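# Place the base upright on the conveyor belt

## Task

Put the base onto the conveyor belt so that its open side faces upward, then release it from the gripper.

## Robot and tools

Robot: two arms, left_arm and right_arm, each with six revolute joints and a two-finger gripper. left_arm is mounted on the +y side and right_arm on the -y side. The names do not refer to left or right in the camera images. Everything must stay on the table; pushing or dropping an object over the edge fails the job.

World frame: the origin sits on the table surface midway between the arms. +z is up, +x points forward across the table, +y is toward left_arm. Positions are in metres and orientations are quaternions in w,x,y,z order. On each gripper, the fingers extend along its local +z and close along its local y. The reported gripper point lies between the finger pads, roughly 1 cm short of the tips. Reported hand positions can be somewhat wrong, more so when the arm is stretched far.

Cameras: cam_head_left and cam_head_right, both 504x504, are head-mounted at about x=-0.19, z=0.95 and look down and forward over the table. The supplied calibration (K, distortion, T_world_to_cam) is approximate; real poses may be off by a couple of degrees and several millimetres.

Tool execute_actions: argument "actions" is a list holding zero or one item. An empty list issues no command, returns the current state and includes pictures. An action item is {"rows": [...], "steps": n}, with n from 7 to 15 (default 15); each step lasts 1/30 s. Every row is one list of exactly 14 numbers covering both arms, always all 14 even if only one arm should move: left_arm's waist, shoulder, elbow, wrist pitch, wrist yaw, wrist roll, gripper opening, then the same seven for right_arm. Joint values are absolute target angles in radians in each joint's own space (the same form printed under Joint positions), not offsets. The opening is absolute on a scale from -1 (closed) to +1 (fully open). One row is used per step, and the final row repeats if steps outnumber rows; up to 15 rows. A wait item is {"steps": n} with n up to 300; it sends nothing and returns after n steps counted from the previous result. Optional "pictures": true adds camera images to any result.

Joint ranges in radians, same for both arms: waist -2.618 to 3.054, shoulder 0.000 to 3.142, elbow 0.000 to 3.142, wrist pitch -1.571 to 1.571, wrist yaw -1.571 to 1.571, wrist roll -2.094 to 2.094. A call is rejected outright (nothing sent) if any target exceeds a range end by more than 0.036 and is also beyond that joint's current angle. True limits may differ from these by up to 0.036; targets past the true limit are clipped there, and the result may then say "joint sent to its limit", possibly referring to an earlier action still running. No such message does not prove there is more room.

Motion: joints move at limited speed. Each step, a joint's target is held within a fixed distance of its measured angle (waist 0.202, shoulder 0.258, elbow 0.238, wrist pitch 0.573, wrist yaw and roll 0.522 rad), and if the targets would shift the gripper over 70 mm from where it now is, the whole arm's targets are pulled back proportionally. Big moves therefore need several actions. The result of an action arrives 7 steps before it finishes; those remaining steps run while the next reply is being prepared, and the arms continue heading to the last row's targets until they settle or a step is HELD. After that, only a new action moves them further, though fingers still finishing an open or close keep going.

Gripping: grip_measured reports the measured finger opening on the same -1..1 scale as commands; Joint positions shows it in metres as the last number per arm (0.094 m fully open). Between the extremes, the fingers go to where grip_measured equals your command. To hold something, command about 0.03 below the reading when closed on it for a firm grip, a smaller margin for a lighter one. Readings may carry a fixed error of about 1 mm per gripper. Very thin parts are gripped more weakly. Something may occasionally pull briefly on a held part or nudge a loose one, so keep the grip firm while carrying.

Result lines: the state line gives each arm's end_effector_position and end_effector_quat_wxyz; Joint positions and Joint velocities list each arm's six joints then the finger gap. "joint command not followed" means a clearance check altered or blocked some joint targets; the rest of the row still applied. HELD marks steps where some or all of the row was not sent. MOTOR HOT appears from 75 °C. OVER-TEMPERATURE FAULT means an arm was stopped: at 90 °C it halts for 10 seconds, and at 100 °C it goes limp and drops what it holds. Carrying loads heats motors, even while idle, so avoid holding things longer than needed.

Tool zoom_image: {"camera": "cam_head_left" or "cam_head_right", "region": [x0, y0, x1, y1]} in pixels of that camera's latest image, origin at top-left, at most 504 by 504; it returns an enlarged view.

Tool finished_scene: {"scene": n}, the number of the current scene. It ends the scene irreversibly and reports whether the goal holds; the base must already be resting open side up on the belt and released. Replying without any tool call also ends things.

Avoid: letting the arms collide or press against each other, slamming into the table or objects, pushing hard, dropping or letting the base slip, and knocking anything off the table. Move smoothly.

Each tool is called in YAML: its name, and indented under it one key for each argument.

## Session

execute_actions:
  actions: []

Scene clock: 0.00 s of 4480.00 s.
left_arm: end_effector_position=(+0.1541, +0.5104, +0.2162) grip_measured=+1.000 end_effector_quat_wxyz=(-0.035, +0.082, +0.877, +0.473) | right_arm: end_effector_position=(+0.5245, -0.0453, +0.1397) grip_measured=+1.000 end_effector_quat_wxyz=(-0.498, +0.822, -0.228, -0.154)
Joint positions: left_arm=[ 0.043  1.098  0.966 -1.116 -0.952  0.558  0.094] | right_arm=[ 0.133  2.448  2.191 -0.819 -1.026 -2.009  0.094]
Joint velocities: left_arm=[ 0.007 -0.022  0.007 -0.022  0.037  0.051  0.   ] | right_arm=[-0.007 -0.007 -0.002  0.095  0.022 -0.051  0.   ]

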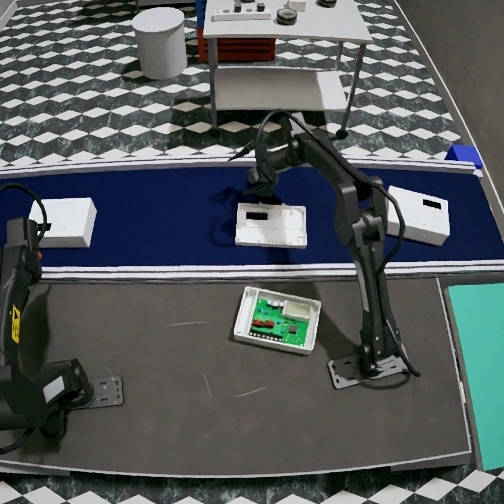

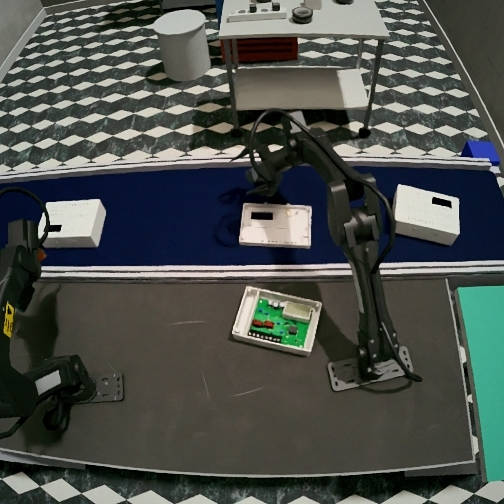

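execute_actions:
  actions:
    - {"rows":[[0.043,1.098,0.966,-1.116,-0.952,0.558,1,0.3,1.2,1.0,-1.2,0,0,1]]}

execute_actions:
  actions:
    - {"steps":120}
  pictures: true

zoom_image:
  camera: "cam_head_left"
  region: [200,250,420,420]

Scene clock: 0.60 s of 4480.00 s.
left_arm: end_effector_position=(+0.1541, +0.5104, +0.2162) grip_measured=+1.000 end_effector_quat_wxyz=(-0.035, +0.082, +0.877, +0.473) | right_arm: end_effector_position=(+0.3955, -0.0898, +0.0924) grip_measured=+1.000 end_effector_quat_wxyz=(-0.173, +0.814, -0.534, -0.152)
Joint positions: left_arm=[ 0.043  1.098  0.966 -1.116 -0.952  0.558  0.094] | right_arm=[ 0.307  2.071  1.715 -1.047 -0.435 -1.46   0.094]
Joint velocities: left_arm=[-0.012  0.027  0.007 -0.007  0.037 -0.022  0.   ] | right_arm=[ 0.51  -1.707 -1.878 -0.608  2.     2.073  0.   ]
Steps of this call (steps 1 to 10: nothing new was sent; steps 11 to 18: the first 8 steps of this action). Readings (joint positions):
11: left_arm=[0.043 1.098 0.966 -1.116 -0.952 0.558] | right_arm=[0.142 2.429 2.164 -0.826 -0.974 -1.960]
12: left_arm=[0.043 1.098 0.966 -1.116 -0.952 0.558] | right_arm=[0.154 2.389 2.104 -0.859 -0.894 -1.894]
14: left_arm=[0.043 1.098 0.966 -1.116 -0.952 0.558] | right_arm=[0.201 2.296 1.979 -0.936 -0.739 -1.756]
18: the state above

Scene clock: 4.60 s of 4480.00 s.
left_arm: end_effector_position=(+0.1541, +0.5104, +0.2162) grip_measured=+1.000 end_effector_quat_wxyz=(-0.035, +0.082, +0.877, +0.473) | right_arm: end_effector_position=(+0.2337, -0.2588, +0.1308) grip_measured=+1.000 end_effector_quat_wxyz=(+0.074, -0.242, +0.967, +0.022)
Joint positions: left_arm=[ 0.043  1.098  0.966 -1.116 -0.952  0.558  0.094] | right_arm=[ 0.305  1.197  1.004 -1.223 -0.007 -0.008  0.094]
Joint velocities: left_arm=[-0.007  0.007 -0.007  0.007 -0.066 -0.007  0.   ] | right_arm=[-0.012 -0.002  0.022 -0.051 -0.022 -0.081  0.   ]
Kept back: nothing.
Steps of this call (steps 1 to 7: the last 7 steps of your previous action; steps 8 to 45: the robot went on to your last target; steps 46 to 90: nothing new was sent; then 1.00 s passed at rest). Readings (joint positions):
1: left_arm=[0.043 1.098 0.966 -1.116 -0.952 0.558] | right_arm=[0.320 2.012 1.652 -1.066 -0.374 -1.388]
2: left_arm=[0.043 1.098 0.966 -1.116 -0.952 0.558] | right_arm=[0.326 1.952 1.589 -1.082 -0.320 -1.315]
4: left_arm=[0.043 1.098 0.966 -1.116 -0.952 0.558] | right_arm=[0.322 1.824 1.460 -1.105 -0.228 -1.162]
8: left_arm=[0.043 1.098 0.966 -1.116 -0.952 0.558] | right_arm=[0.306 1.530 1.179 -1.134 -0.102 -0.823]
90: the state above
All arms were judged still, so your last target was given up. Only a new action makes them travel on or press farther. Fingers that are still opening or closing keep moving.

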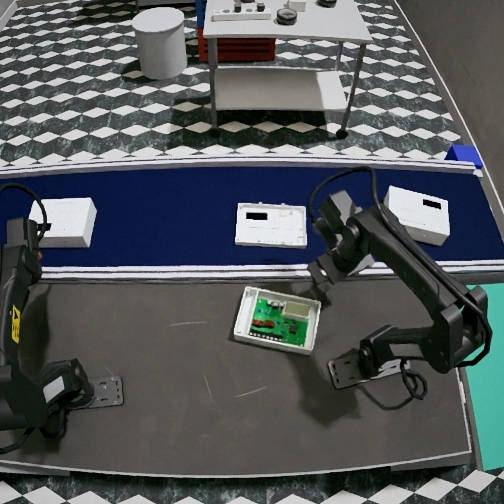

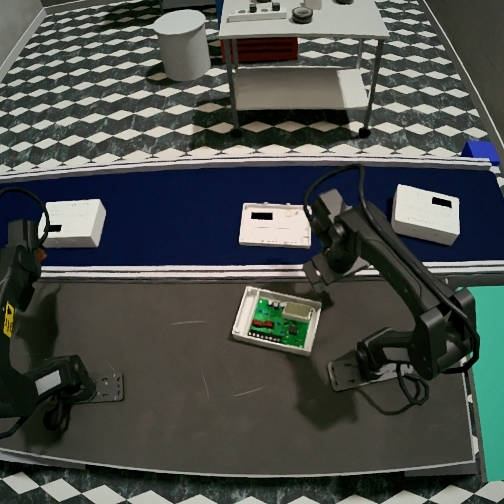

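Region (200, 250, 420, 420) of cam_head_left's 504x504 image, scaled by 2.291, with more detail than that image has; it fills the top 389 rows of this view, and the rest is white.

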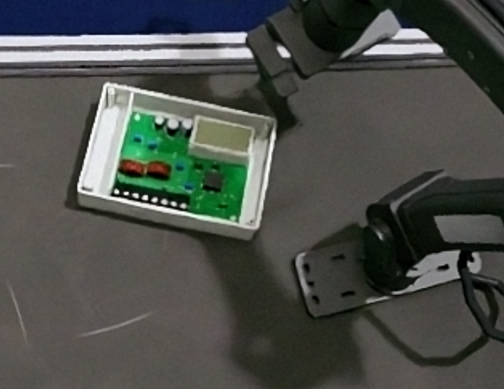

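execute_actions:
  actions:
    - {"rows":[[0.043,1.098,0.966,-1.116,-0.952,0.558,1,0.99,1.6,1.39,-1.23,0,1.37,0]]}

execute_actions:
  actions:
    - {"rows":[[0.043,1.098,0.966,-1.116,-0.952,0.558,1,0.99,1.73,1.39,-1.23,0,1.37,0]]}

execute_actions:
  actions:
    - {"steps":45}
  pictures: true

Scene clock: 5.50 s of 4480.00 s.
left_arm: end_effector_position=(+0.1541, +0.5104, +0.2162) grip_measured=+1.000 end_effector_quat_wxyz=(-0.035, +0.082, +0.877, +0.473) | right_arm: end_effector_position=(+0.2315, -0.1113, +0.1295) grip_measured=+0.003 end_effector_quat_wxyz=(+0.041, -0.122, +0.991, +0.033)
Joint positions: left_arm=[ 0.043  1.098  0.966 -1.116 -0.952  0.558  0.094] | right_arm=[ 0.756  1.618  1.356 -1.203  0.014  0.687  0.047]
Joint velocities: left_arm=[-0.027 -0.002  0.002  0.051  0.022  0.022  0.   ] | right_arm=[ 1.976  0.569  0.129  0.271 -0.051  2.821 -0.   ]
Steps of this call (steps 1 to 19: nothing new was sent; steps 20 to 27: the first 8 steps of this action). Readings (joint positions):
20: left_arm=[0.043 1.098 0.966 -1.116 -0.952 0.558] | right_arm=[0.331 1.225 1.031 -1.248 0.006 0.062]
21: left_arm=[0.043 1.098 0.966 -1.116 -0.952 0.558] | right_arm=[0.388 1.286 1.092 -1.280 0.011 0.150]
23: left_arm=[0.043 1.098 0.966 -1.116 -0.952 0.558] | right_arm=[0.501 1.430 1.220 -1.271 0.011 0.307]
27: the state above

Scene clock: 6.00 s of 4480.00 s.
left_arm: end_effector_position=(+0.1541, +0.5104, +0.2162) grip_measured=+1.000 end_effector_quat_wxyz=(-0.035, +0.082, +0.877, +0.473) | right_arm: end_effector_position=(+0.1625, -0.0725, +0.0941) grip_measured=+0.003 end_effector_quat_wxyz=(-0.012, +0.082, +0.997, -0.010)
Joint positions: left_arm=[ 0.043  1.098  0.966 -1.116 -0.952  0.558  0.094] | right_arm=[ 0.995  1.752  1.369 -1.215 -0.016  1.336  0.047]
Joint velocities: left_arm=[ 0.007 -0.012  0.007 -0.007 -0.066  0.007  0.   ] | right_arm=[ 0.002  0.061 -0.032  0.022 -0.007  0.125 -0.   ]
Steps of this call (steps 1 to 7: the last 7 steps of your previous action; steps 8 to 15: the first 8 steps of this action). Readings (joint positions):
8: left_arm=[0.043 1.098 0.966 -1.116 -0.952 0.558] | right_arm=[1.006 1.637 1.360 -1.210 -0.021 1.236]
9: left_arm=[0.043 1.098 0.966 -1.116 -0.952 0.558] | right_arm=[1.001 1.653 1.366 -1.214 -0.019 1.261]
11: left_arm=[0.043 1.098 0.966 -1.116 -0.952 0.558] | right_arm=[0.995 1.698 1.369 -1.214 -0.016 1.298]
15: the state above

Scene clock: 7.50 s of 4480.00 s.
left_arm: end_effector_position=(+0.1541, +0.5104, +0.2162) grip_measured=+1.000 end_effector_quat_wxyz=(-0.035, +0.082, +0.877, +0.473) | right_arm: end_effector_position=(+0.1625, -0.0726, +0.0941) grip_measured=+0.003 end_effector_quat_wxyz=(-0.012, +0.095, +0.995, -0.011)
Joint positions: left_arm=[ 0.043  1.098  0.966 -1.116 -0.952  0.558  0.094] | right_arm=[ 0.995  1.752  1.369 -1.215 -0.016  1.361  0.047]
Joint velocities: left_arm=[ 0.012 -0.022 -0.012 -0.022 -0.051  0.007  0.   ] | right_arm=[-0.002 -0.012 -0.007 -0.081 -0.037 -0.022 -0.   ]
Kept back: nothing.
Steps of this call (steps 1 to 7: the last 7 steps of your previous action; steps 8 to 30: the robot went on to your last target; steps 31 to 45: nothing new was sent). Readings (joint positions):
1: left_arm=[0.043 1.098 0.966 -1.116 -0.952 0.558] | right_arm=[0.995 1.752 1.369 -1.215 -0.016 1.341]
2: left_arm=[0.043 1.098 0.966 -1.116 -0.952 0.558] | right_arm=[0.995 1.752 1.369 -1.215 -0.016 1.345]
4: left_arm=[0.043 1.098 0.966 -1.116 -0.952 0.558] | right_arm=[0.995 1.752 1.369 -1.215 -0.016 1.351]
8: left_arm=[0.043 1.098 0.966 -1.116 -0.952 0.558] | right_arm=[0.995 1.752 1.369 -1.215 -0.016 1.357]
45: the state above
All arms were judged still, so your last target was given up. Only a new action makes them travel on or press farther. Fingers that are still opening or closing keep moving.

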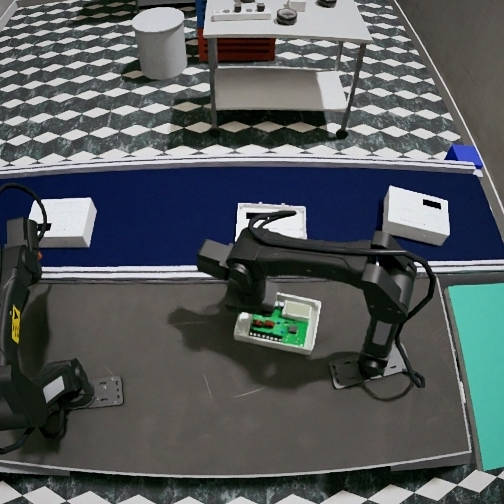

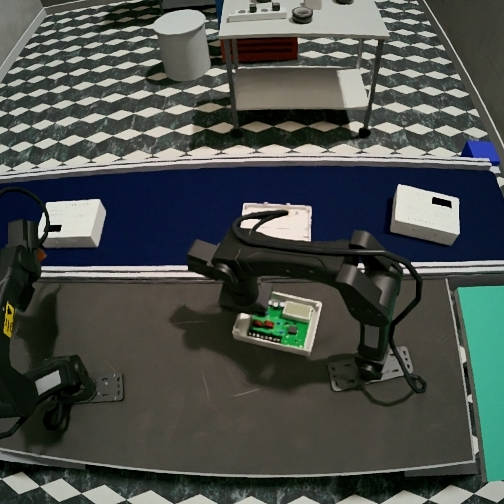

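execute_actions:
  actions:
    - {"rows":[[0.043,1.098,0.966,-1.116,-0.952,0.558,1,0.99,1.77,1.28,-1.07,0,1.37,-0.3]]}

execute_actions:
  actions:
    - {"steps":30}
  pictures: true

zoom_image:
  camera: "cam_head_left"
  region: [190,250,340,370]

Scene clock: 8.23 s of 4480.00 s.
left_arm: end_effector_position=(+0.1541, +0.5104, +0.2162) grip_measured=+1.000 end_effector_quat_wxyz=(-0.035, +0.082, +0.877, +0.473) | right_arm: end_effector_position=(+0.1621, -0.0736, +0.0641) grip_measured=-0.297 end_effector_quat_wxyz=(-0.013, +0.095, +0.995, -0.017)
Joint positions: left_arm=[ 0.043  1.098  0.966 -1.116 -0.952  0.558  0.094] | right_arm=[ 0.995  1.782  1.284 -1.112 -0.015  1.361  0.033]
Joint velocities: left_arm=[ 0.002  0.007  0.012  0.007  0.007 -0.007  0.   ] | right_arm=[-0.032  0.017 -0.007  0.183 -0.037 -0.051 -0.001]
Steps of this call (steps 1 to 14: nothing new was sent; steps 15 to 22: the first 8 steps of this action). Readings (joint positions):
15: left_arm=[0.043 1.098 0.966 -1.116 -0.952 0.558] | right_arm=[0.995 1.752 1.358 -1.198 -0.015 1.361]
16: left_arm=[0.043 1.098 0.966 -1.116 -0.952 0.558] | right_arm=[0.995 1.751 1.340 -1.171 -0.015 1.361]
18: left_arm=[0.043 1.098 0.966 -1.116 -0.952 0.558] | right_arm=[0.995 1.762 1.307 -1.138 -0.015 1.361]
22: the state above

Scene clock: 9.23 s of 4480.00 s.
left_arm: end_effector_position=(+0.1541, +0.5104, +0.2162) grip_measured=+1.000 end_effector_quat_wxyz=(-0.035, +0.082, +0.877, +0.473) | right_arm: end_effector_position=(+0.1647, -0.0676, +0.0639) grip_measured=-0.297 end_effector_quat_wxyz=(-0.009, +0.095, +0.995, -0.004)
Joint positions: left_arm=[ 0.043  1.098  0.966 -1.116 -0.952  0.558  0.094] | right_arm=[ 0.995  1.782  1.284 -1.086 -0.015  1.361  0.033]
Joint velocities: left_arm=[ 0.022  0.007 -0.017 -0.007  0.007 -0.007  0.   ] | right_arm=[ 0.007  0.002  0.007 -0.022  0.066  0.037 -0.   ]
Kept back: nothing.
Steps of this call (steps 1 to 7: the last 7 steps of your previous action; steps 8 to 30: the robot went on to your last target). Readings (joint positions):
1: left_arm=[0.043 1.098 0.966 -1.116 -0.952 0.558] | right_arm=[0.995 1.782 1.284 -1.107 -0.015 1.361]
2: left_arm=[0.043 1.098 0.966 -1.116 -0.952 0.558] | right_arm=[0.995 1.782 1.284 -1.103 -0.015 1.361]
4: left_arm=[0.043 1.098 0.966 -1.116 -0.952 0.558] | right_arm=[0.995 1.782 1.284 -1.095 -0.015 1.361]
8: left_arm=[0.043 1.098 0.966 -1.116 -0.952 0.558] | right_arm=[0.995 1.782 1.284 -1.089 -0.015 1.361]
30: the state above
All arms were judged still, so your last target was given up. Only a new action makes them travel on or press farther. Fingers that are still opening or closing keep moving.

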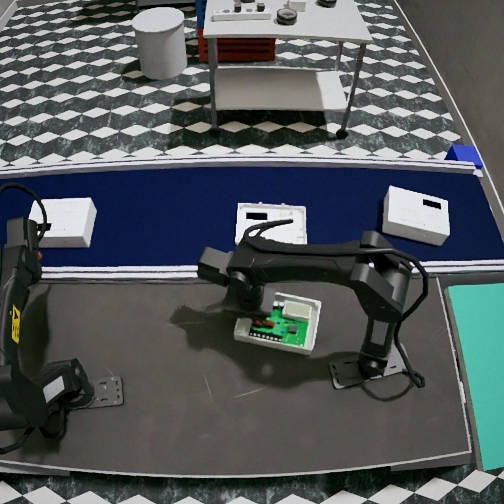

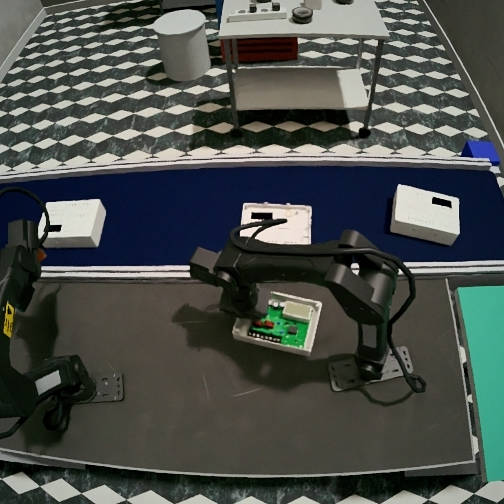

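Region (190, 250, 340, 370) of cam_head_left's 504x504 image, scaled by 3.360, with more detail than that image has; it fills the top 403 rows of this view, and the rest is white.

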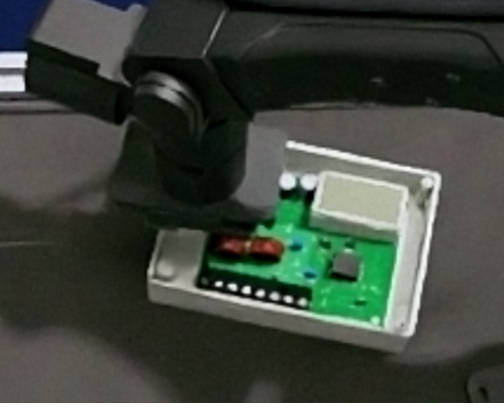

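execute_actions:
  actions:
    - {"rows":[[0.043,1.098,0.966,-1.116,-0.952,0.558,1,0.97,1.83,1.35,-1.08,0,1.35,-0.2]]}

execute_actions:
  actions:
    - {"rows":[[0.043,1.098,0.966,-1.116,-0.952,0.558,1,0.97,1.875,1.26,-0.95,0,1.35,-0.2]]}

execute_actions:
  actions:
    - {"steps":30}
  pictures: true

execute_actions:
  actions:
    - {"rows":[[0.043,1.098,0.966,-1.116,-0.952,0.558,1,0.97,1.875,1.26,-0.95,0,1.35,-1]]}

execute_actions:
  actions:
    - {"steps":15}

Scene clock: 9.87 s of 4480.00 s.
left_arm: end_effector_position=(+0.1541, +0.5104, +0.2162) grip_measured=+1.000 end_effector_quat_wxyz=(-0.035, +0.082, +0.877, +0.473) | right_arm: end_effector_position=(+0.1741, -0.0610, +0.0602) grip_measured=-0.203 end_effector_quat_wxyz=(-0.010, +0.103, +0.995, -0.005)
Joint positions: left_arm=[ 0.043  1.098  0.966 -1.116 -0.952  0.558  0.094] | right_arm=[ 0.975  1.824  1.321 -1.084 -0.016  1.358  0.037]
Joint velocities: left_arm=[ 0.007  0.017  0.007  0.007 -0.051 -0.007  0.   ] | right_arm=[-0.007 -0.017  0.007  0.037  0.037  0.11  -0.   ]
Steps of this call (steps 1 to 11: nothing new was sent; steps 12 to 19: the first 8 steps of this action). Readings (joint positions):
12: left_arm=[0.043 1.098 0.966 -1.116 -0.952 0.558] | right_arm=[0.993 1.788 1.289 -1.089 -0.015 1.361]
13: left_arm=[0.043 1.098 0.966 -1.116 -0.952 0.558] | right_arm=[0.989 1.798 1.299 -1.091 -0.015 1.361]
15: left_arm=[0.043 1.098 0.966 -1.116 -0.952 0.558] | right_arm=[0.980 1.820 1.315 -1.087 -0.016 1.359]
19: the state above

Scene clock: 10.37 s of 4480.00 s.
left_arm: end_effector_position=(+0.1541, +0.5104, +0.2162) grip_measured=+1.000 end_effector_quat_wxyz=(-0.035, +0.082, +0.877, +0.473) | right_arm: end_effector_position=(+0.1772, -0.0537, +0.0408) grip_measured=-0.202 end_effector_quat_wxyz=(-0.008, +0.105, +0.994, +0.002)
Joint positions: left_arm=[ 0.043  1.098  0.966 -1.116 -0.952  0.558  0.094] | right_arm=[ 0.975  1.86   1.287 -0.998 -0.016  1.362  0.037]
Joint velocities: left_arm=[-0.002  0.012  0.007 -0.081 -0.007 -0.022  0.   ] | right_arm=[-0.002  0.017  0.007  0.007 -0.007  0.051 -0.   ]
Steps of this call (steps 1 to 7: the last 7 steps of your previous action; steps 8 to 15: the first 8 steps of this action). Readings (joint positions):
8: left_arm=[0.043 1.098 0.966 -1.116 -0.952 0.558] | right_arm=[0.975 1.826 1.316 -1.075 -0.016 1.358]
9: left_arm=[0.043 1.098 0.966 -1.116 -0.952 0.558] | right_arm=[0.975 1.826 1.312 -1.065 -0.016 1.357]
11: left_arm=[0.043 1.098 0.966 -1.116 -0.952 0.558] | right_arm=[0.975 1.834 1.300 -1.029 -0.015 1.357]
15: the state above

Scene clock: 11.37 s of 4480.00 s.
left_arm: end_effector_position=(+0.1541, +0.5104, +0.2162) grip_measured=+1.000 end_effector_quat_wxyz=(-0.035, +0.082, +0.877, +0.473) | right_arm: end_effector_position=(+0.1773, -0.0537, +0.0408) grip_measured=-0.202 end_effector_quat_wxyz=(-0.008, +0.106, +0.994, +0.002)
Joint positions: left_arm=[ 0.043  1.098  0.966 -1.116 -0.952  0.558  0.094] | right_arm=[ 0.975  1.86   1.287 -0.998 -0.016  1.364  0.037]
Joint velocities: left_arm=[-0.012 -0.012  0.007 -0.022 -0.066 -0.022  0.   ] | right_arm=[-0.012 -0.002  0.012  0.051  0.022  0.022 -0.   ]
Kept back: nothing.
Steps of this call (steps 1 to 7: the last 7 steps of your previous action; steps 8 to 15: the robot went on to your last target; steps 16 to 30: nothing new was sent). Readings (joint positions):
1: left_arm=[0.043 1.098 0.966 -1.116 -0.952 0.558] | right_arm=[0.975 1.860 1.287 -0.998 -0.016 1.363]
2: left_arm=[0.043 1.098 0.966 -1.116 -0.952 0.558] | right_arm=[0.975 1.860 1.287 -0.998 -0.016 1.363]
4: left_arm=[0.043 1.098 0.966 -1.116 -0.952 0.558] | right_arm=[0.975 1.860 1.287 -0.998 -0.016 1.364]
8: left_arm=[0.043 1.098 0.966 -1.116 -0.952 0.558] | right_arm=[0.975 1.860 1.287 -0.998 -0.016 1.364]
30: the state above
All arms were judged still, so your last target was given up. Only a new action makes them travel on or press farther. Fingers that are still opening or closing keep moving.

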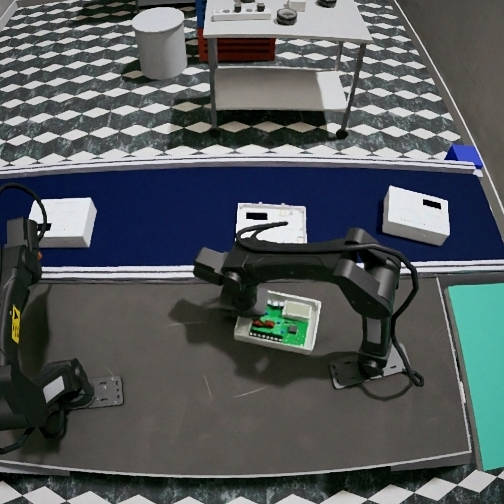

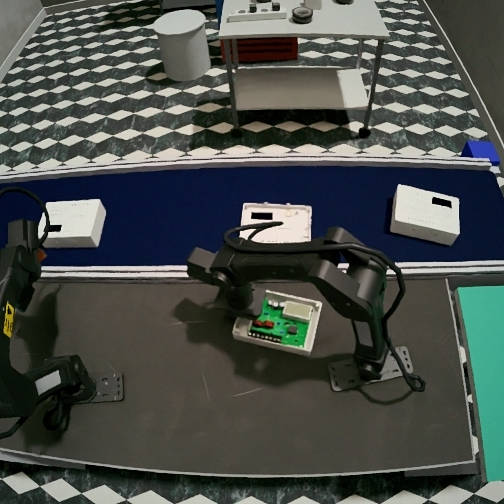

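Scene clock: 11.63 s of 4480.00 s.
left_arm: end_effector_position=(+0.1541, +0.5104, +0.2162) grip_measured=+1.000 end_effector_quat_wxyz=(-0.035, +0.082, +0.877, +0.473) | right_arm: end_effector_position=(+0.1767, -0.0564, +0.0406) grip_measured=-0.351 end_effector_quat_wxyz=(-0.008, +0.105, +0.994, -0.002)
Joint positions: left_arm=[ 0.043  1.098  0.966 -1.116 -0.952  0.558  0.094] | right_arm=[ 0.975  1.859  1.284 -1.006 -0.013  1.363  0.031]
Joint velocities: left_arm=[ 0.007  0.012  0.007 -0.022 -0.081  0.022  0.   ] | right_arm=[ 0.007 -0.002 -0.007 -0.022 -0.081 -0.081  0.   ]
Steps of this call (steps 1 to 8: the first 8 steps of this action). Readings (joint positions):
1: left_arm=[0.043 1.098 0.966 -1.116 -0.952 0.558] | right_arm=[0.975 1.860 1.286 -1.006 -0.013 1.364]
2: left_arm=[0.043 1.098 0.966 -1.116 -0.952 0.558] | right_arm=[0.975 1.859 1.284 -1.008 -0.013 1.364]
4: left_arm=[0.043 1.098 0.966 -1.116 -0.952 0.558] | right_arm=[0.975 1.859 1.284 -1.006 -0.013 1.363]
8: the state above

Scene clock: 12.13 s of 4480.00 s.
left_arm: end_effector_position=(+0.1541, +0.5104, +0.2162) grip_measured=+1.000 end_effector_quat_wxyz=(-0.035, +0.082, +0.877, +0.473) | right_arm: end_effector_position=(+0.1767, -0.0564, +0.0406) grip_measured=-0.351 end_effector_quat_wxyz=(-0.008, +0.105, +0.994, -0.002)
Joint positions: left_arm=[ 0.043  1.098  0.966 -1.116 -0.952  0.558  0.094] | right_arm=[ 0.975  1.859  1.284 -1.006 -0.013  1.363  0.031]
Joint velocities: left_arm=[-0.002 -0.012 -0.007  0.051 -0.022  0.007  0.   ] | right_arm=[ 0.007 -0.002  0.002 -0.007 -0.037 -0.022 -0.001]
Kept back: nothing.
Steps of this call (steps 1 to 7: the last 7 steps of your previous action; steps 8 to 15: the robot went on to your last target). Readings (joint positions):
1: left_arm=[0.043 1.098 0.966 -1.116 -0.952 0.558] | right_arm=[0.975 1.859 1.284 -1.006 -0.013 1.363]
2: left_arm=[0.043 1.098 0.966 -1.116 -0.952 0.558] | right_arm=[0.975 1.859 1.284 -1.006 -0.013 1.363]
4: left_arm=[0.043 1.098 0.966 -1.116 -0.952 0.558] | right_arm=[0.975 1.859 1.284 -1.006 -0.013 1.363]
8: left_arm=[0.043 1.098 0.966 -1.116 -0.952 0.558] | right_arm=[0.975 1.859 1.284 -1.006 -0.013 1.363]
15: the state above
All arms were judged still, so your last target was given up. Only a new action makes them travel on or press farther. Fingers that are still opening or closing keep moving.

execute_actions:
  actions:
    - {"rows":[[0.043,1.098,0.966,-1.116,-0.952,0.558,1,0.97,1.83,1.36,-1.1,0,1.35,-0.4],[0.043,1.098,0.966,-1.116,-0.952,0.558,1,0.97,1.83,1.36,-1.1,0,1.35,-0.4],[0.043,1.098,0.966,-1.116,-0.952,0.558,1,0.97,1.83,1.36,-1.1,0,1.35,-0.4],[0.043,1.098,0.966,-1.116,-0.952,0.558,1,0.97,1.8,1.44,-1.2,0,1.35,-0.4],[0.043,1.098,0.966,-1.116,-0.952,0.558,1,0.97,1.8,1.44,-1.2,0,1.35,-0.4],[0.043,1.098,0.966,-1.116,-0.952,0.558,1,0.97,1.8,1.44,-1.2,0,1.35,-0.4],[0.043,1.098,0.966,-1.116,-0.952,0.558,1,0.97,1.77,1.53,-1.32,0,1.35,-0.4],[0.043,1.098,0.966,-1.116,-0.952,0.558,1,0.97,1.77,1.53,-1.32,0,1.35,-0.4],[0.043,1.098,0.966,-1.116,-0.952,0.558,1,0.97,1.77,1.53,-1.32,0,1.35,-0.4],[0.043,1.098,0.966,-1.116,-0.952,0.558,1,0.97,1.75,1.64,-1.45,0,1.35,-0.4]]}

execute_actions:
  actions:
    - {"steps":30}
  pictures: true

Scene clock: 12.87 s of 4480.00 s.
left_arm: end_effector_position=(+0.1541, +0.5104, +0.2162) grip_measured=+1.000 end_effector_quat_wxyz=(-0.035, +0.082, +0.877, +0.473) | right_arm: end_effector_position=(+0.1806, -0.0476, +0.0817) grip_measured=-0.351 end_effector_quat_wxyz=(-0.006, +0.103, +0.995, +0.004)
Joint positions: left_arm=[ 0.043  1.098  0.966 -1.116 -0.952  0.558  0.094] | right_arm=[ 0.975  1.842  1.431 -1.155 -0.014  1.358  0.031]
Joint velocities: left_arm=[-0.002  0.002 -0.017  0.022  0.007 -0.007  0.   ] | right_arm=[ 0.002 -0.261  0.93  -0.872  0.037 -0.007 -0.001]
Steps of this call (steps 1 to 14: nothing new was sent; steps 15 to 22: the first 8 steps of this action). Readings (joint positions):
15: left_arm=[0.043 1.098 0.966 -1.116 -0.952 0.558] | right_arm=[0.975 1.858 1.291 -1.014 -0.013 1.362]
16: left_arm=[0.043 1.098 0.966 -1.116 -0.952 0.558] | right_arm=[0.975 1.858 1.299 -1.023 -0.013 1.361]
18: left_arm=[0.043 1.098 0.966 -1.116 -0.952 0.558] | right_arm=[0.975 1.858 1.324 -1.050 -0.013 1.360]
22: the state above

Scene clock: 13.87 s of 4480.00 s.
left_arm: end_effector_position=(+0.1541, +0.5104, +0.2162) grip_measured=+1.000 end_effector_quat_wxyz=(-0.035, +0.082, +0.877, +0.473) | right_arm: end_effector_position=(+0.1746, -0.0610, +0.1536) grip_measured=-0.351 end_effector_quat_wxyz=(-0.004, +0.102, +0.995, +0.011)
Joint positions: left_arm=[ 0.043  1.098  0.966 -1.116 -0.952  0.558  0.094] | right_arm=[ 0.975  1.761  1.616 -1.407 -0.014  1.357  0.031]
Joint velocities: left_arm=[-0.017  0.002  0.022  0.022  0.007  0.037  0.   ] | right_arm=[-0.002 -0.007 -0.002 -0.051 -0.037 -0.037  0.   ]
Kept back: nothing.
Steps of this call (steps 1 to 7: the last 7 steps of your previous action; steps 8 to 30: the robot went on to your last target). Readings (joint positions):
1: left_arm=[0.043 1.098 0.966 -1.116 -0.952 0.558] | right_arm=[0.975 1.832 1.459 -1.177 -0.014 1.358]
2: left_arm=[0.043 1.098 0.966 -1.116 -0.952 0.558] | right_arm=[0.975 1.821 1.493 -1.208 -0.014 1.357]
4: left_arm=[0.043 1.098 0.966 -1.116 -0.952 0.558] | right_arm=[0.975 1.804 1.568 -1.278 -0.014 1.357]
8: left_arm=[0.043 1.098 0.966 -1.116 -0.952 0.558] | right_arm=[0.975 1.759 1.616 -1.343 -0.014 1.357]
30: the state above
All arms were judged still, so your last target was given up. Only a new action makes them travel on or press farther. Fingers that are still opening or closing keep moving.

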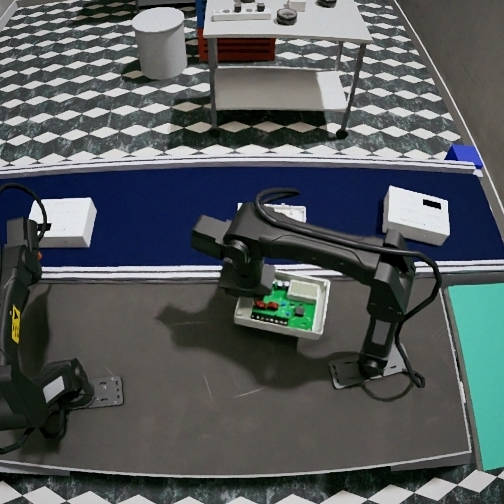

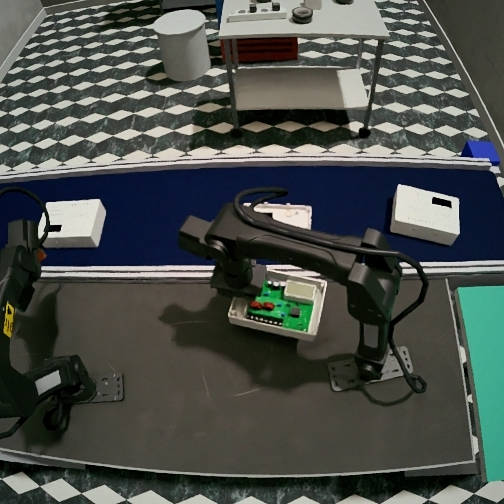

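execute_actions:
  actions:
    - {"rows":[[0.043,1.098,0.966,-1.116,-0.952,0.558,1,0.6,1.75,1.64,-1.45,0,0.4,-0.4]]}

execute_actions:
  actions:
    - {"rows":[[0.043,1.098,0.966,-1.116,-0.952,0.558,1,0.2,1.75,1.64,-1.45,0,-0.6,-0.4]]}

execute_actions:
  actions:
    - {"rows":[[0.043,1.098,0.966,-1.116,-0.952,0.558,1,-0.17,1.75,1.64,-1.45,0,-1.57,-0.4]]}

execute_actions:
  actions:
    - {"rows":[[0.043,1.098,0.966,-1.116,-0.952,0.558,1,-0.17,1.78,1.5,-1.25,0,-1.57,-0.4]]}

execute_actions:
  actions:
    - {"steps":30}
  pictures: true

Scene clock: 14.60 s of 4480.00 s.
left_arm: end_effector_position=(+0.1541, +0.5104, +0.2162) grip_measured=+1.000 end_effector_quat_wxyz=(-0.035, +0.082, +0.877, +0.473) | right_arm: end_effector_position=(+0.2810, -0.1356, +0.1507) grip_measured=-0.350 end_effector_quat_wxyz=(+0.001, -0.049, +0.999, +0.005)
Joint positions: left_arm=[ 0.043  1.098  0.966 -1.116 -0.952  0.558  0.094] | right_arm=[ 0.577  1.77   1.616 -1.409 -0.007  0.656  0.031]
Joint velocities: left_arm=[-0.002  0.012 -0.007 -0.022 -0.081 -0.037  0.   ] | right_arm=[-0.652  0.002  0.007 -0.051  0.315 -1.722 -0.002]
Steps of this call (steps 1 to 14: nothing new was sent; steps 15 to 22: the first 8 steps of this action). Readings (joint positions):
15: left_arm=[0.043 1.098 0.966 -1.116 -0.952 0.558] | right_arm=[0.955 1.761 1.616 -1.409 -0.032 1.287]
16: left_arm=[0.043 1.098 0.966 -1.116 -0.952 0.558] | right_arm=[0.915 1.761 1.616 -1.411 -0.053 1.188]
18: left_arm=[0.043 1.098 0.966 -1.116 -0.952 0.558] | right_arm=[0.789 1.763 1.616 -1.410 -0.055 0.993]
22: the state above

Scene clock: 15.10 s of 4480.00 s.
left_arm: end_effector_position=(+0.1541, +0.5104, +0.2162) grip_measured=+1.000 end_effector_quat_wxyz=(-0.035, +0.082, +0.877, +0.473) | right_arm: end_effector_position=(+0.3449, -0.2428, +0.1507) grip_measured=-0.350 end_effector_quat_wxyz=(-0.004, -0.316, +0.949, +0.005)
Joint positions: left_arm=[ 0.043  1.098  0.966 -1.116 -0.952  0.558  0.094] | right_arm=[ 0.187  1.77   1.616 -1.424 -0.011 -0.28   0.031]
Joint velocities: left_arm=[-0.012  0.017 -0.022 -0.007  0.007 -0.007  0.   ] | right_arm=[-0.872 -0.017  0.007 -0.051  0.549 -1.971  0.001]
Steps of this call (steps 1 to 7: the last 7 steps of your previous action; steps 8 to 15: the first 8 steps of this action). Readings (joint positions):
8: left_arm=[0.043 1.098 0.966 -1.116 -0.952 0.558] | right_arm=[0.579 1.770 1.616 -1.424 -0.028 0.383]
9: left_arm=[0.043 1.098 0.966 -1.116 -0.952 0.558] | right_arm=[0.539 1.770 1.616 -1.425 -0.052 0.280]
11: left_arm=[0.043 1.098 0.966 -1.116 -0.952 0.558] | right_arm=[0.416 1.770 1.616 -1.425 -0.057 0.084]
15: the state above

Scene clock: 15.60 s of 4480.00 s.
left_arm: end_effector_position=(+0.1541, +0.5104, +0.2162) grip_measured=+1.000 end_effector_quat_wxyz=(-0.035, +0.082, +0.877, +0.473) | right_arm: end_effector_position=(+0.3630, -0.3662, +0.1508) grip_measured=-0.349 end_effector_quat_wxyz=(-0.012, -0.584, +0.812, +0.003)
Joint positions: left_arm=[ 0.043  1.098  0.966 -1.116 -0.952  0.558  0.094] | right_arm=[-0.195  1.77   1.616 -1.44   0.01  -1.265  0.031]
Joint velocities: left_arm=[ 0.002  0.007 -0.002 -0.022  0.007  0.051  0.   ] | right_arm=[-0.647  0.012  0.002  0.007  0.549 -1.883  0.   ]
Steps of this call (steps 1 to 7: the last 7 steps of your previous action; steps 8 to 15: the first 8 steps of this action). Readings (joint positions):
8: left_arm=[0.043 1.098 0.966 -1.116 -0.952 0.558] | right_arm=[0.179 1.770 1.616 -1.440 -0.015 -0.604]
9: left_arm=[0.043 1.098 0.966 -1.116 -0.952 0.558] | right_arm=[0.139 1.770 1.616 -1.441 -0.042 -0.711]
11: left_arm=[0.043 1.098 0.966 -1.116 -0.952 0.558] | right_arm=[0.016 1.770 1.616 -1.441 -0.046 -0.911]
15: the state above

Scene clock: 16.10 s of 4480.00 s.
left_arm: end_effector_position=(+0.1541, +0.5104, +0.2162) grip_measured=+1.000 end_effector_quat_wxyz=(-0.035, +0.082, +0.877, +0.473) | right_arm: end_effector_position=(+0.3635, -0.3584, +0.1056) grip_measured=-0.349 end_effector_quat_wxyz=(-0.027, -0.702, +0.711, +0.020)
Joint positions: left_arm=[ 0.043  1.098  0.966 -1.116 -0.952  0.558  0.094] | right_arm=[-0.17   1.814  1.489 -1.313  0.009 -1.552  0.031]
Joint velocities: left_arm=[-0.002 -0.012 -0.022 -0.007 -0.051 -0.007  0.   ] | right_arm=[-0.002  0.129 -0.095  0.11   0.022 -0.081 -0.001]
Steps of this call (steps 1 to 7: the last 7 steps of your previous action; steps 8 to 15: the first 8 steps of this action). Readings (joint positions):
8: left_arm=[0.043 1.098 0.966 -1.116 -0.952 0.558] | right_arm=[-0.171 1.769 1.600 -1.424 0.011 -1.514]
9: left_arm=[0.043 1.098 0.966 -1.116 -0.952 0.558] | right_arm=[-0.170 1.765 1.572 -1.390 0.009 -1.524]
11: left_arm=[0.043 1.098 0.966 -1.116 -0.952 0.558] | right_arm=[-0.170 1.777 1.525 -1.346 0.009 -1.538]
15: the state above

Scene clock: 17.10 s of 4480.00 s.
left_arm: end_effector_position=(+0.1541, +0.5104, +0.2162) grip_measured=+1.000 end_effector_quat_wxyz=(-0.035, +0.082, +0.877, +0.473) | right_arm: end_effector_position=(+0.3713, -0.3584, +0.1044) grip_measured=-0.349 end_effector_quat_wxyz=(-0.016, -0.706, +0.708, +0.009)
Joint positions: left_arm=[ 0.043  1.098  0.966 -1.116 -0.952  0.558  0.094] | right_arm=[-0.17   1.816  1.488 -1.28   0.009 -1.562  0.031]
Joint velocities: left_arm=[-0.007 -0.002 -0.007 -0.007 -0.007 -0.022  0.   ] | right_arm=[ 0.007 -0.017 -0.002  0.022  0.037  0.007 -0.   ]
Kept back: nothing.
Steps of this call (steps 1 to 7: the last 7 steps of your previous action; steps 8 to 30: the robot went on to your last target). Readings (joint positions):
1: left_arm=[0.043 1.098 0.966 -1.116 -0.952 0.558] | right_arm=[-0.170 1.816 1.488 -1.307 0.009 -1.554]
2: left_arm=[0.043 1.098 0.966 -1.116 -0.952 0.558] | right_arm=[-0.170 1.816 1.488 -1.302 0.009 -1.555]
4: left_arm=[0.043 1.098 0.966 -1.116 -0.952 0.558] | right_arm=[-0.170 1.816 1.488 -1.292 0.009 -1.558]
8: left_arm=[0.043 1.098 0.966 -1.116 -0.952 0.558] | right_arm=[-0.170 1.816 1.488 -1.282 0.009 -1.560]
30: the state above
All arms were judged still, so your last target was given up. Only a new action makes them travel on or press farther. Fingers that are still opening or closing keep moving.

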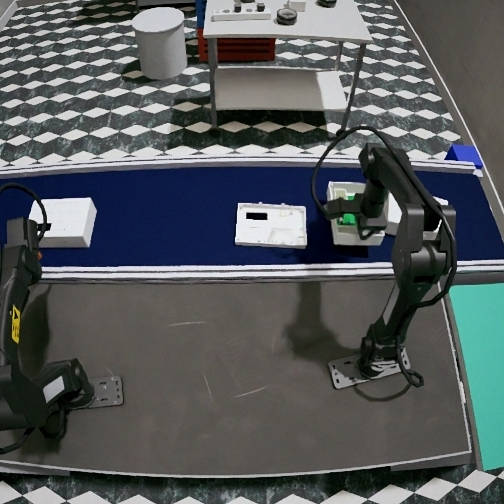

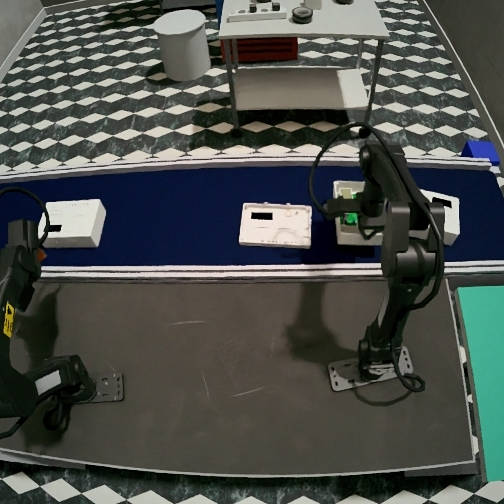

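Shift slightly left and lower.

execute_actions:
  actions:
    - {"rows":[[0.043,1.098,0.966,-1.116,-0.952,0.558,1,-0.12,1.81,1.4,-1.11,0,-1.52,-0.4]]}

execute_actions:
  actions:
    - {"rows":[[0.043,1.098,0.966,-1.116,-0.952,0.558,1,-0.12,1.83,1.34,-1.03,0,-1.52,-0.4]]}

execute_actions:
  actions:
    - {"steps":25}
  pictures: true

Scene clock: 17.70 s of 4480.00 s.
left_arm: end_effector_position=(+0.1541, +0.5104, +0.2162) grip_measured=+1.000 end_effector_quat_wxyz=(-0.035, +0.082, +0.877, +0.473) | right_arm: end_effector_position=(+0.3702, -0.3415, +0.0735) grip_measured=-0.349 end_effector_quat_wxyz=(-0.019, -0.715, +0.699, +0.012)
Joint positions: left_arm=[ 0.043  1.098  0.966 -1.116 -0.952  0.558  0.094] | right_arm=[-0.119  1.838  1.392 -1.169  0.008 -1.535  0.031]
Joint velocities: left_arm=[ 0.002 -0.007  0.017 -0.007  0.037 -0.007  0.   ] | right_arm=[-0.002  0.042 -0.042  0.051  0.007  0.066  0.001]
Steps of this call (steps 1 to 10: nothing new was sent; steps 11 to 18: the first 8 steps of this action). Readings (joint positions):
11: left_arm=[0.043 1.098 0.966 -1.116 -0.952 0.558] | right_arm=[-0.166 1.814 1.475 -1.263 0.011 -1.557]
12: left_arm=[0.043 1.098 0.966 -1.116 -0.952 0.558] | right_arm=[-0.158 1.811 1.454 -1.233 0.015 -1.550]
14: left_arm=[0.043 1.098 0.966 -1.116 -0.952 0.558] | right_arm=[-0.137 1.819 1.419 -1.193 0.014 -1.541]
18: the state above

Scene clock: 18.20 s of 4480.00 s.
left_arm: end_effector_position=(+0.1541, +0.5104, +0.2162) grip_measured=+1.000 end_effector_quat_wxyz=(-0.035, +0.082, +0.877, +0.473) | right_arm: end_effector_position=(+0.3838, -0.3408, +0.0611) grip_measured=-0.349 end_effector_quat_wxyz=(+0.003, -0.712, +0.702, -0.009)
Joint positions: left_arm=[ 0.043  1.098  0.966 -1.116 -0.952  0.558  0.094] | right_arm=[-0.119  1.843  1.349 -1.06   0.009 -1.528  0.031]
Joint velocities: left_arm=[ 0.037 -0.002 -0.007  0.007  0.007 -0.007  0.   ] | right_arm=[-0.007  0.012 -0.007  0.037 -0.022 -0.007 -0.   ]
Steps of this call (steps 1 to 7: the last 7 steps of your previous action; steps 8 to 15: the first 8 steps of this action). Readings (joint positions):
8: left_arm=[0.043 1.098 0.966 -1.116 -0.952 0.558] | right_arm=[-0.119 1.838 1.385 -1.134 0.009 -1.529]
9: left_arm=[0.043 1.098 0.966 -1.116 -0.952 0.558] | right_arm=[-0.119 1.838 1.373 -1.116 0.009 -1.529]
11: left_arm=[0.043 1.098 0.966 -1.116 -0.952 0.558] | right_arm=[-0.119 1.842 1.352 -1.089 0.009 -1.529]
15: the state above

Scene clock: 19.03 s of 4480.00 s.
left_arm: end_effector_position=(+0.1541, +0.5104, +0.2162) grip_measured=+1.000 end_effector_quat_wxyz=(-0.035, +0.082, +0.877, +0.473) | right_arm: end_effector_position=(+0.3841, -0.3408, +0.0611) grip_measured=-0.349 end_effector_quat_wxyz=(+0.004, -0.712, +0.702, -0.009)
Joint positions: left_arm=[ 0.043  1.098  0.966 -1.116 -0.952  0.558  0.094] | right_arm=[-0.119  1.843  1.349 -1.059  0.009 -1.528  0.031]
Joint velocities: left_arm=[-0.002 -0.002 -0.007 -0.037  0.051 -0.007  0.   ] | right_arm=[-0.002 -0.017  0.022  0.066 -0.007 -0.022 -0.   ]
Kept back: nothing.
Steps of this call (steps 1 to 7: the last 7 steps of your previous action; steps 8 to 15: the robot went on to your last target; steps 16 to 25: nothing new was sent). Readings (joint positions):
1: left_arm=[0.043 1.098 0.966 -1.116 -0.952 0.558] | right_arm=[-0.119 1.843 1.349 -1.059 0.009 -1.528]
2: left_arm=[0.043 1.098 0.966 -1.116 -0.952 0.558] | right_arm=[-0.119 1.843 1.349 -1.059 0.009 -1.528]
4: left_arm=[0.043 1.098 0.966 -1.116 -0.952 0.558] | right_arm=[-0.119 1.843 1.349 -1.059 0.009 -1.528]
8: left_arm=[0.043 1.098 0.966 -1.116 -0.952 0.558] | right_arm=[-0.119 1.843 1.349 -1.059 0.009 -1.528]
25: the state above
All arms were judged still, so your last target was given up. Only a new action makes them travel on or press farther. Fingers that are still opening or closing keep moving.

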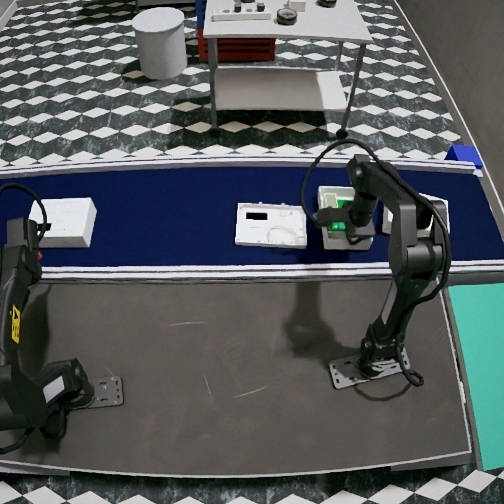

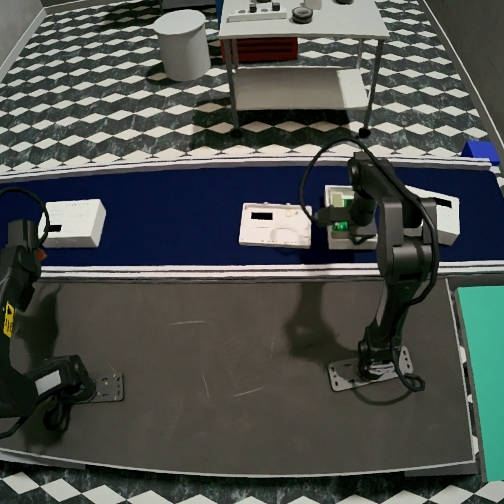

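Appears to be in contact.

execute_actions:
  actions:
    - {"rows":[[0.043,1.098,0.966,-1.116,-0.952,0.558,1,-0.12,1.84,1.35,-1.06,0,-1.52,-0.15]],"steps":10}

execute_actions:
  actions:
    - {"rows":[[0.043,1.098,0.966,-1.116,-0.952,0.558,1,-0.12,1.78,1.54,-1.29,0,-1.52,-0.15]]}

execute_actions:
  actions:
    - {"steps":20}
  pictures: true

finished_scene:
  scene: 1

Scene clock: 19.50 s of 4480.00 s.
left_arm: end_effector_position=(+0.1541, +0.5104, +0.2162) grip_measured=+1.000 end_effector_quat_wxyz=(-0.035, +0.082, +0.877, +0.473) | right_arm: end_effector_position=(+0.3836, -0.3411, +0.0605) grip_measured=-0.158 end_effector_quat_wxyz=(+0.002, -0.712, +0.702, -0.009)
Joint positions: left_arm=[ 0.043  1.098  0.966 -1.116 -0.952  0.558  0.094] | right_arm=[-0.119  1.845  1.349 -1.06   0.01  -1.526  0.04 ]
Joint velocities: left_arm=[ 0.002 -0.002  0.017  0.037  0.022 -0.037  0.   ] | right_arm=[-0.012 -0.007  0.012 -0.007 -0.066  0.066  0.009]
Steps of this call (steps 1 to 11: nothing new was sent; steps 12 to 14: the first 3 steps of this action). Readings (joint positions):
12: left_arm=[0.043 1.098 0.966 -1.116 -0.952 0.558] | right_arm=[-0.119 1.844 1.349 -1.061 0.009 -1.527]
13: left_arm=[0.043 1.098 0.966 -1.116 -0.952 0.558] | right_arm=[-0.119 1.845 1.349 -1.061 0.010 -1.526]
14: the state above

Scene clock: 20.00 s of 4480.00 s.
left_arm: end_effector_position=(+0.1541, +0.5104, +0.2162) grip_measured=+1.000 end_effector_quat_wxyz=(-0.035, +0.082, +0.877, +0.473) | right_arm: end_effector_position=(+0.3950, -0.3404, +0.1232) grip_measured=-0.153 end_effector_quat_wxyz=(+0.030, -0.711, +0.702, -0.034)
Joint positions: left_arm=[ 0.043  1.098  0.966 -1.116 -0.952  0.558  0.094] | right_arm=[-0.119  1.785  1.521 -1.218  0.01  -1.526  0.04 ]
Joint velocities: left_arm=[ 0.002 -0.007 -0.007  0.051  0.007 -0.022  0.   ] | right_arm=[ 0.002 -0.164  0.046 -0.242  0.007 -0.022 -0.   ]
Steps of this call (steps 1 to 7: the last 7 steps of your previous action; steps 8 to 15: the first 8 steps of this action). Readings (joint positions):
8: left_arm=[0.043 1.098 0.966 -1.116 -0.952 0.558] | right_arm=[-0.119 1.846 1.370 -1.088 0.010 -1.526]
9: left_arm=[0.043 1.098 0.966 -1.116 -0.952 0.558] | right_arm=[-0.119 1.850 1.408 -1.133 0.010 -1.526]
11: left_arm=[0.043 1.098 0.966 -1.116 -0.952 0.558] | right_arm=[-0.119 1.834 1.475 -1.178 0.010 -1.526]
15: the state above

Scene clock: 20.67 s of 4480.00 s.
left_arm: end_effector_position=(+0.1541, +0.5104, +0.2162) grip_measured=+1.000 end_effector_quat_wxyz=(-0.035, +0.082, +0.877, +0.473) | right_arm: end_effector_position=(+0.3827, -0.3412, +0.1229) grip_measured=-0.153 end_effector_quat_wxyz=(+0.012, -0.711, +0.702, -0.017)
Joint positions: left_arm=[ 0.043  1.098  0.966 -1.116 -0.952  0.558  0.094] | right_arm=[-0.119  1.784  1.521 -1.268  0.01  -1.526  0.04 ]
Joint velocities: left_arm=[-0.002 -0.012  0.027 -0.037  0.022 -0.051  0.   ] | right_arm=[-0.007  0.002  0.017  0.022  0.037  0.022  0.   ]
Kept back: nothing.
Steps of this call (steps 1 to 7: the last 7 steps of your previous action; steps 8 to 20: the robot went on to your last target). Readings (joint positions):
1: left_arm=[0.043 1.098 0.966 -1.116 -0.952 0.558] | right_arm=[-0.119 1.781 1.521 -1.227 0.010 -1.526]
2: left_arm=[0.043 1.098 0.966 -1.116 -0.952 0.558] | right_arm=[-0.119 1.781 1.521 -1.237 0.010 -1.526]
4: left_arm=[0.043 1.098 0.966 -1.116 -0.952 0.558] | right_arm=[-0.119 1.784 1.521 -1.250 0.010 -1.526]
8: left_arm=[0.043 1.098 0.966 -1.116 -0.952 0.558] | right_arm=[-0.119 1.784 1.521 -1.262 0.010 -1.526]
20: the state above

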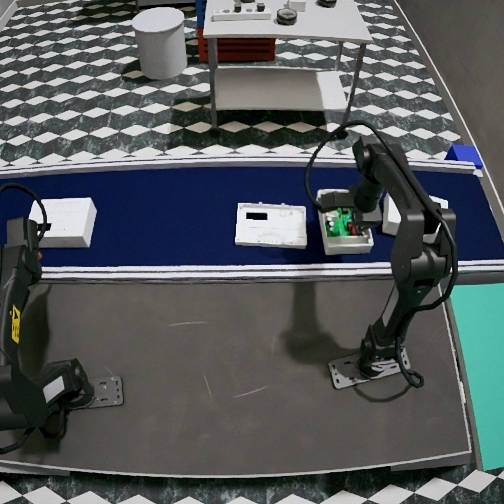

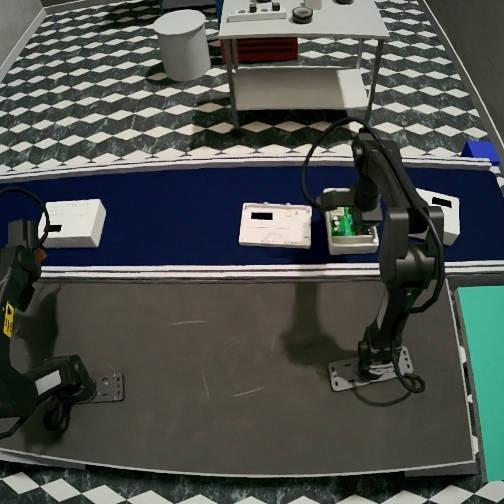

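The scene is finished: the task was done.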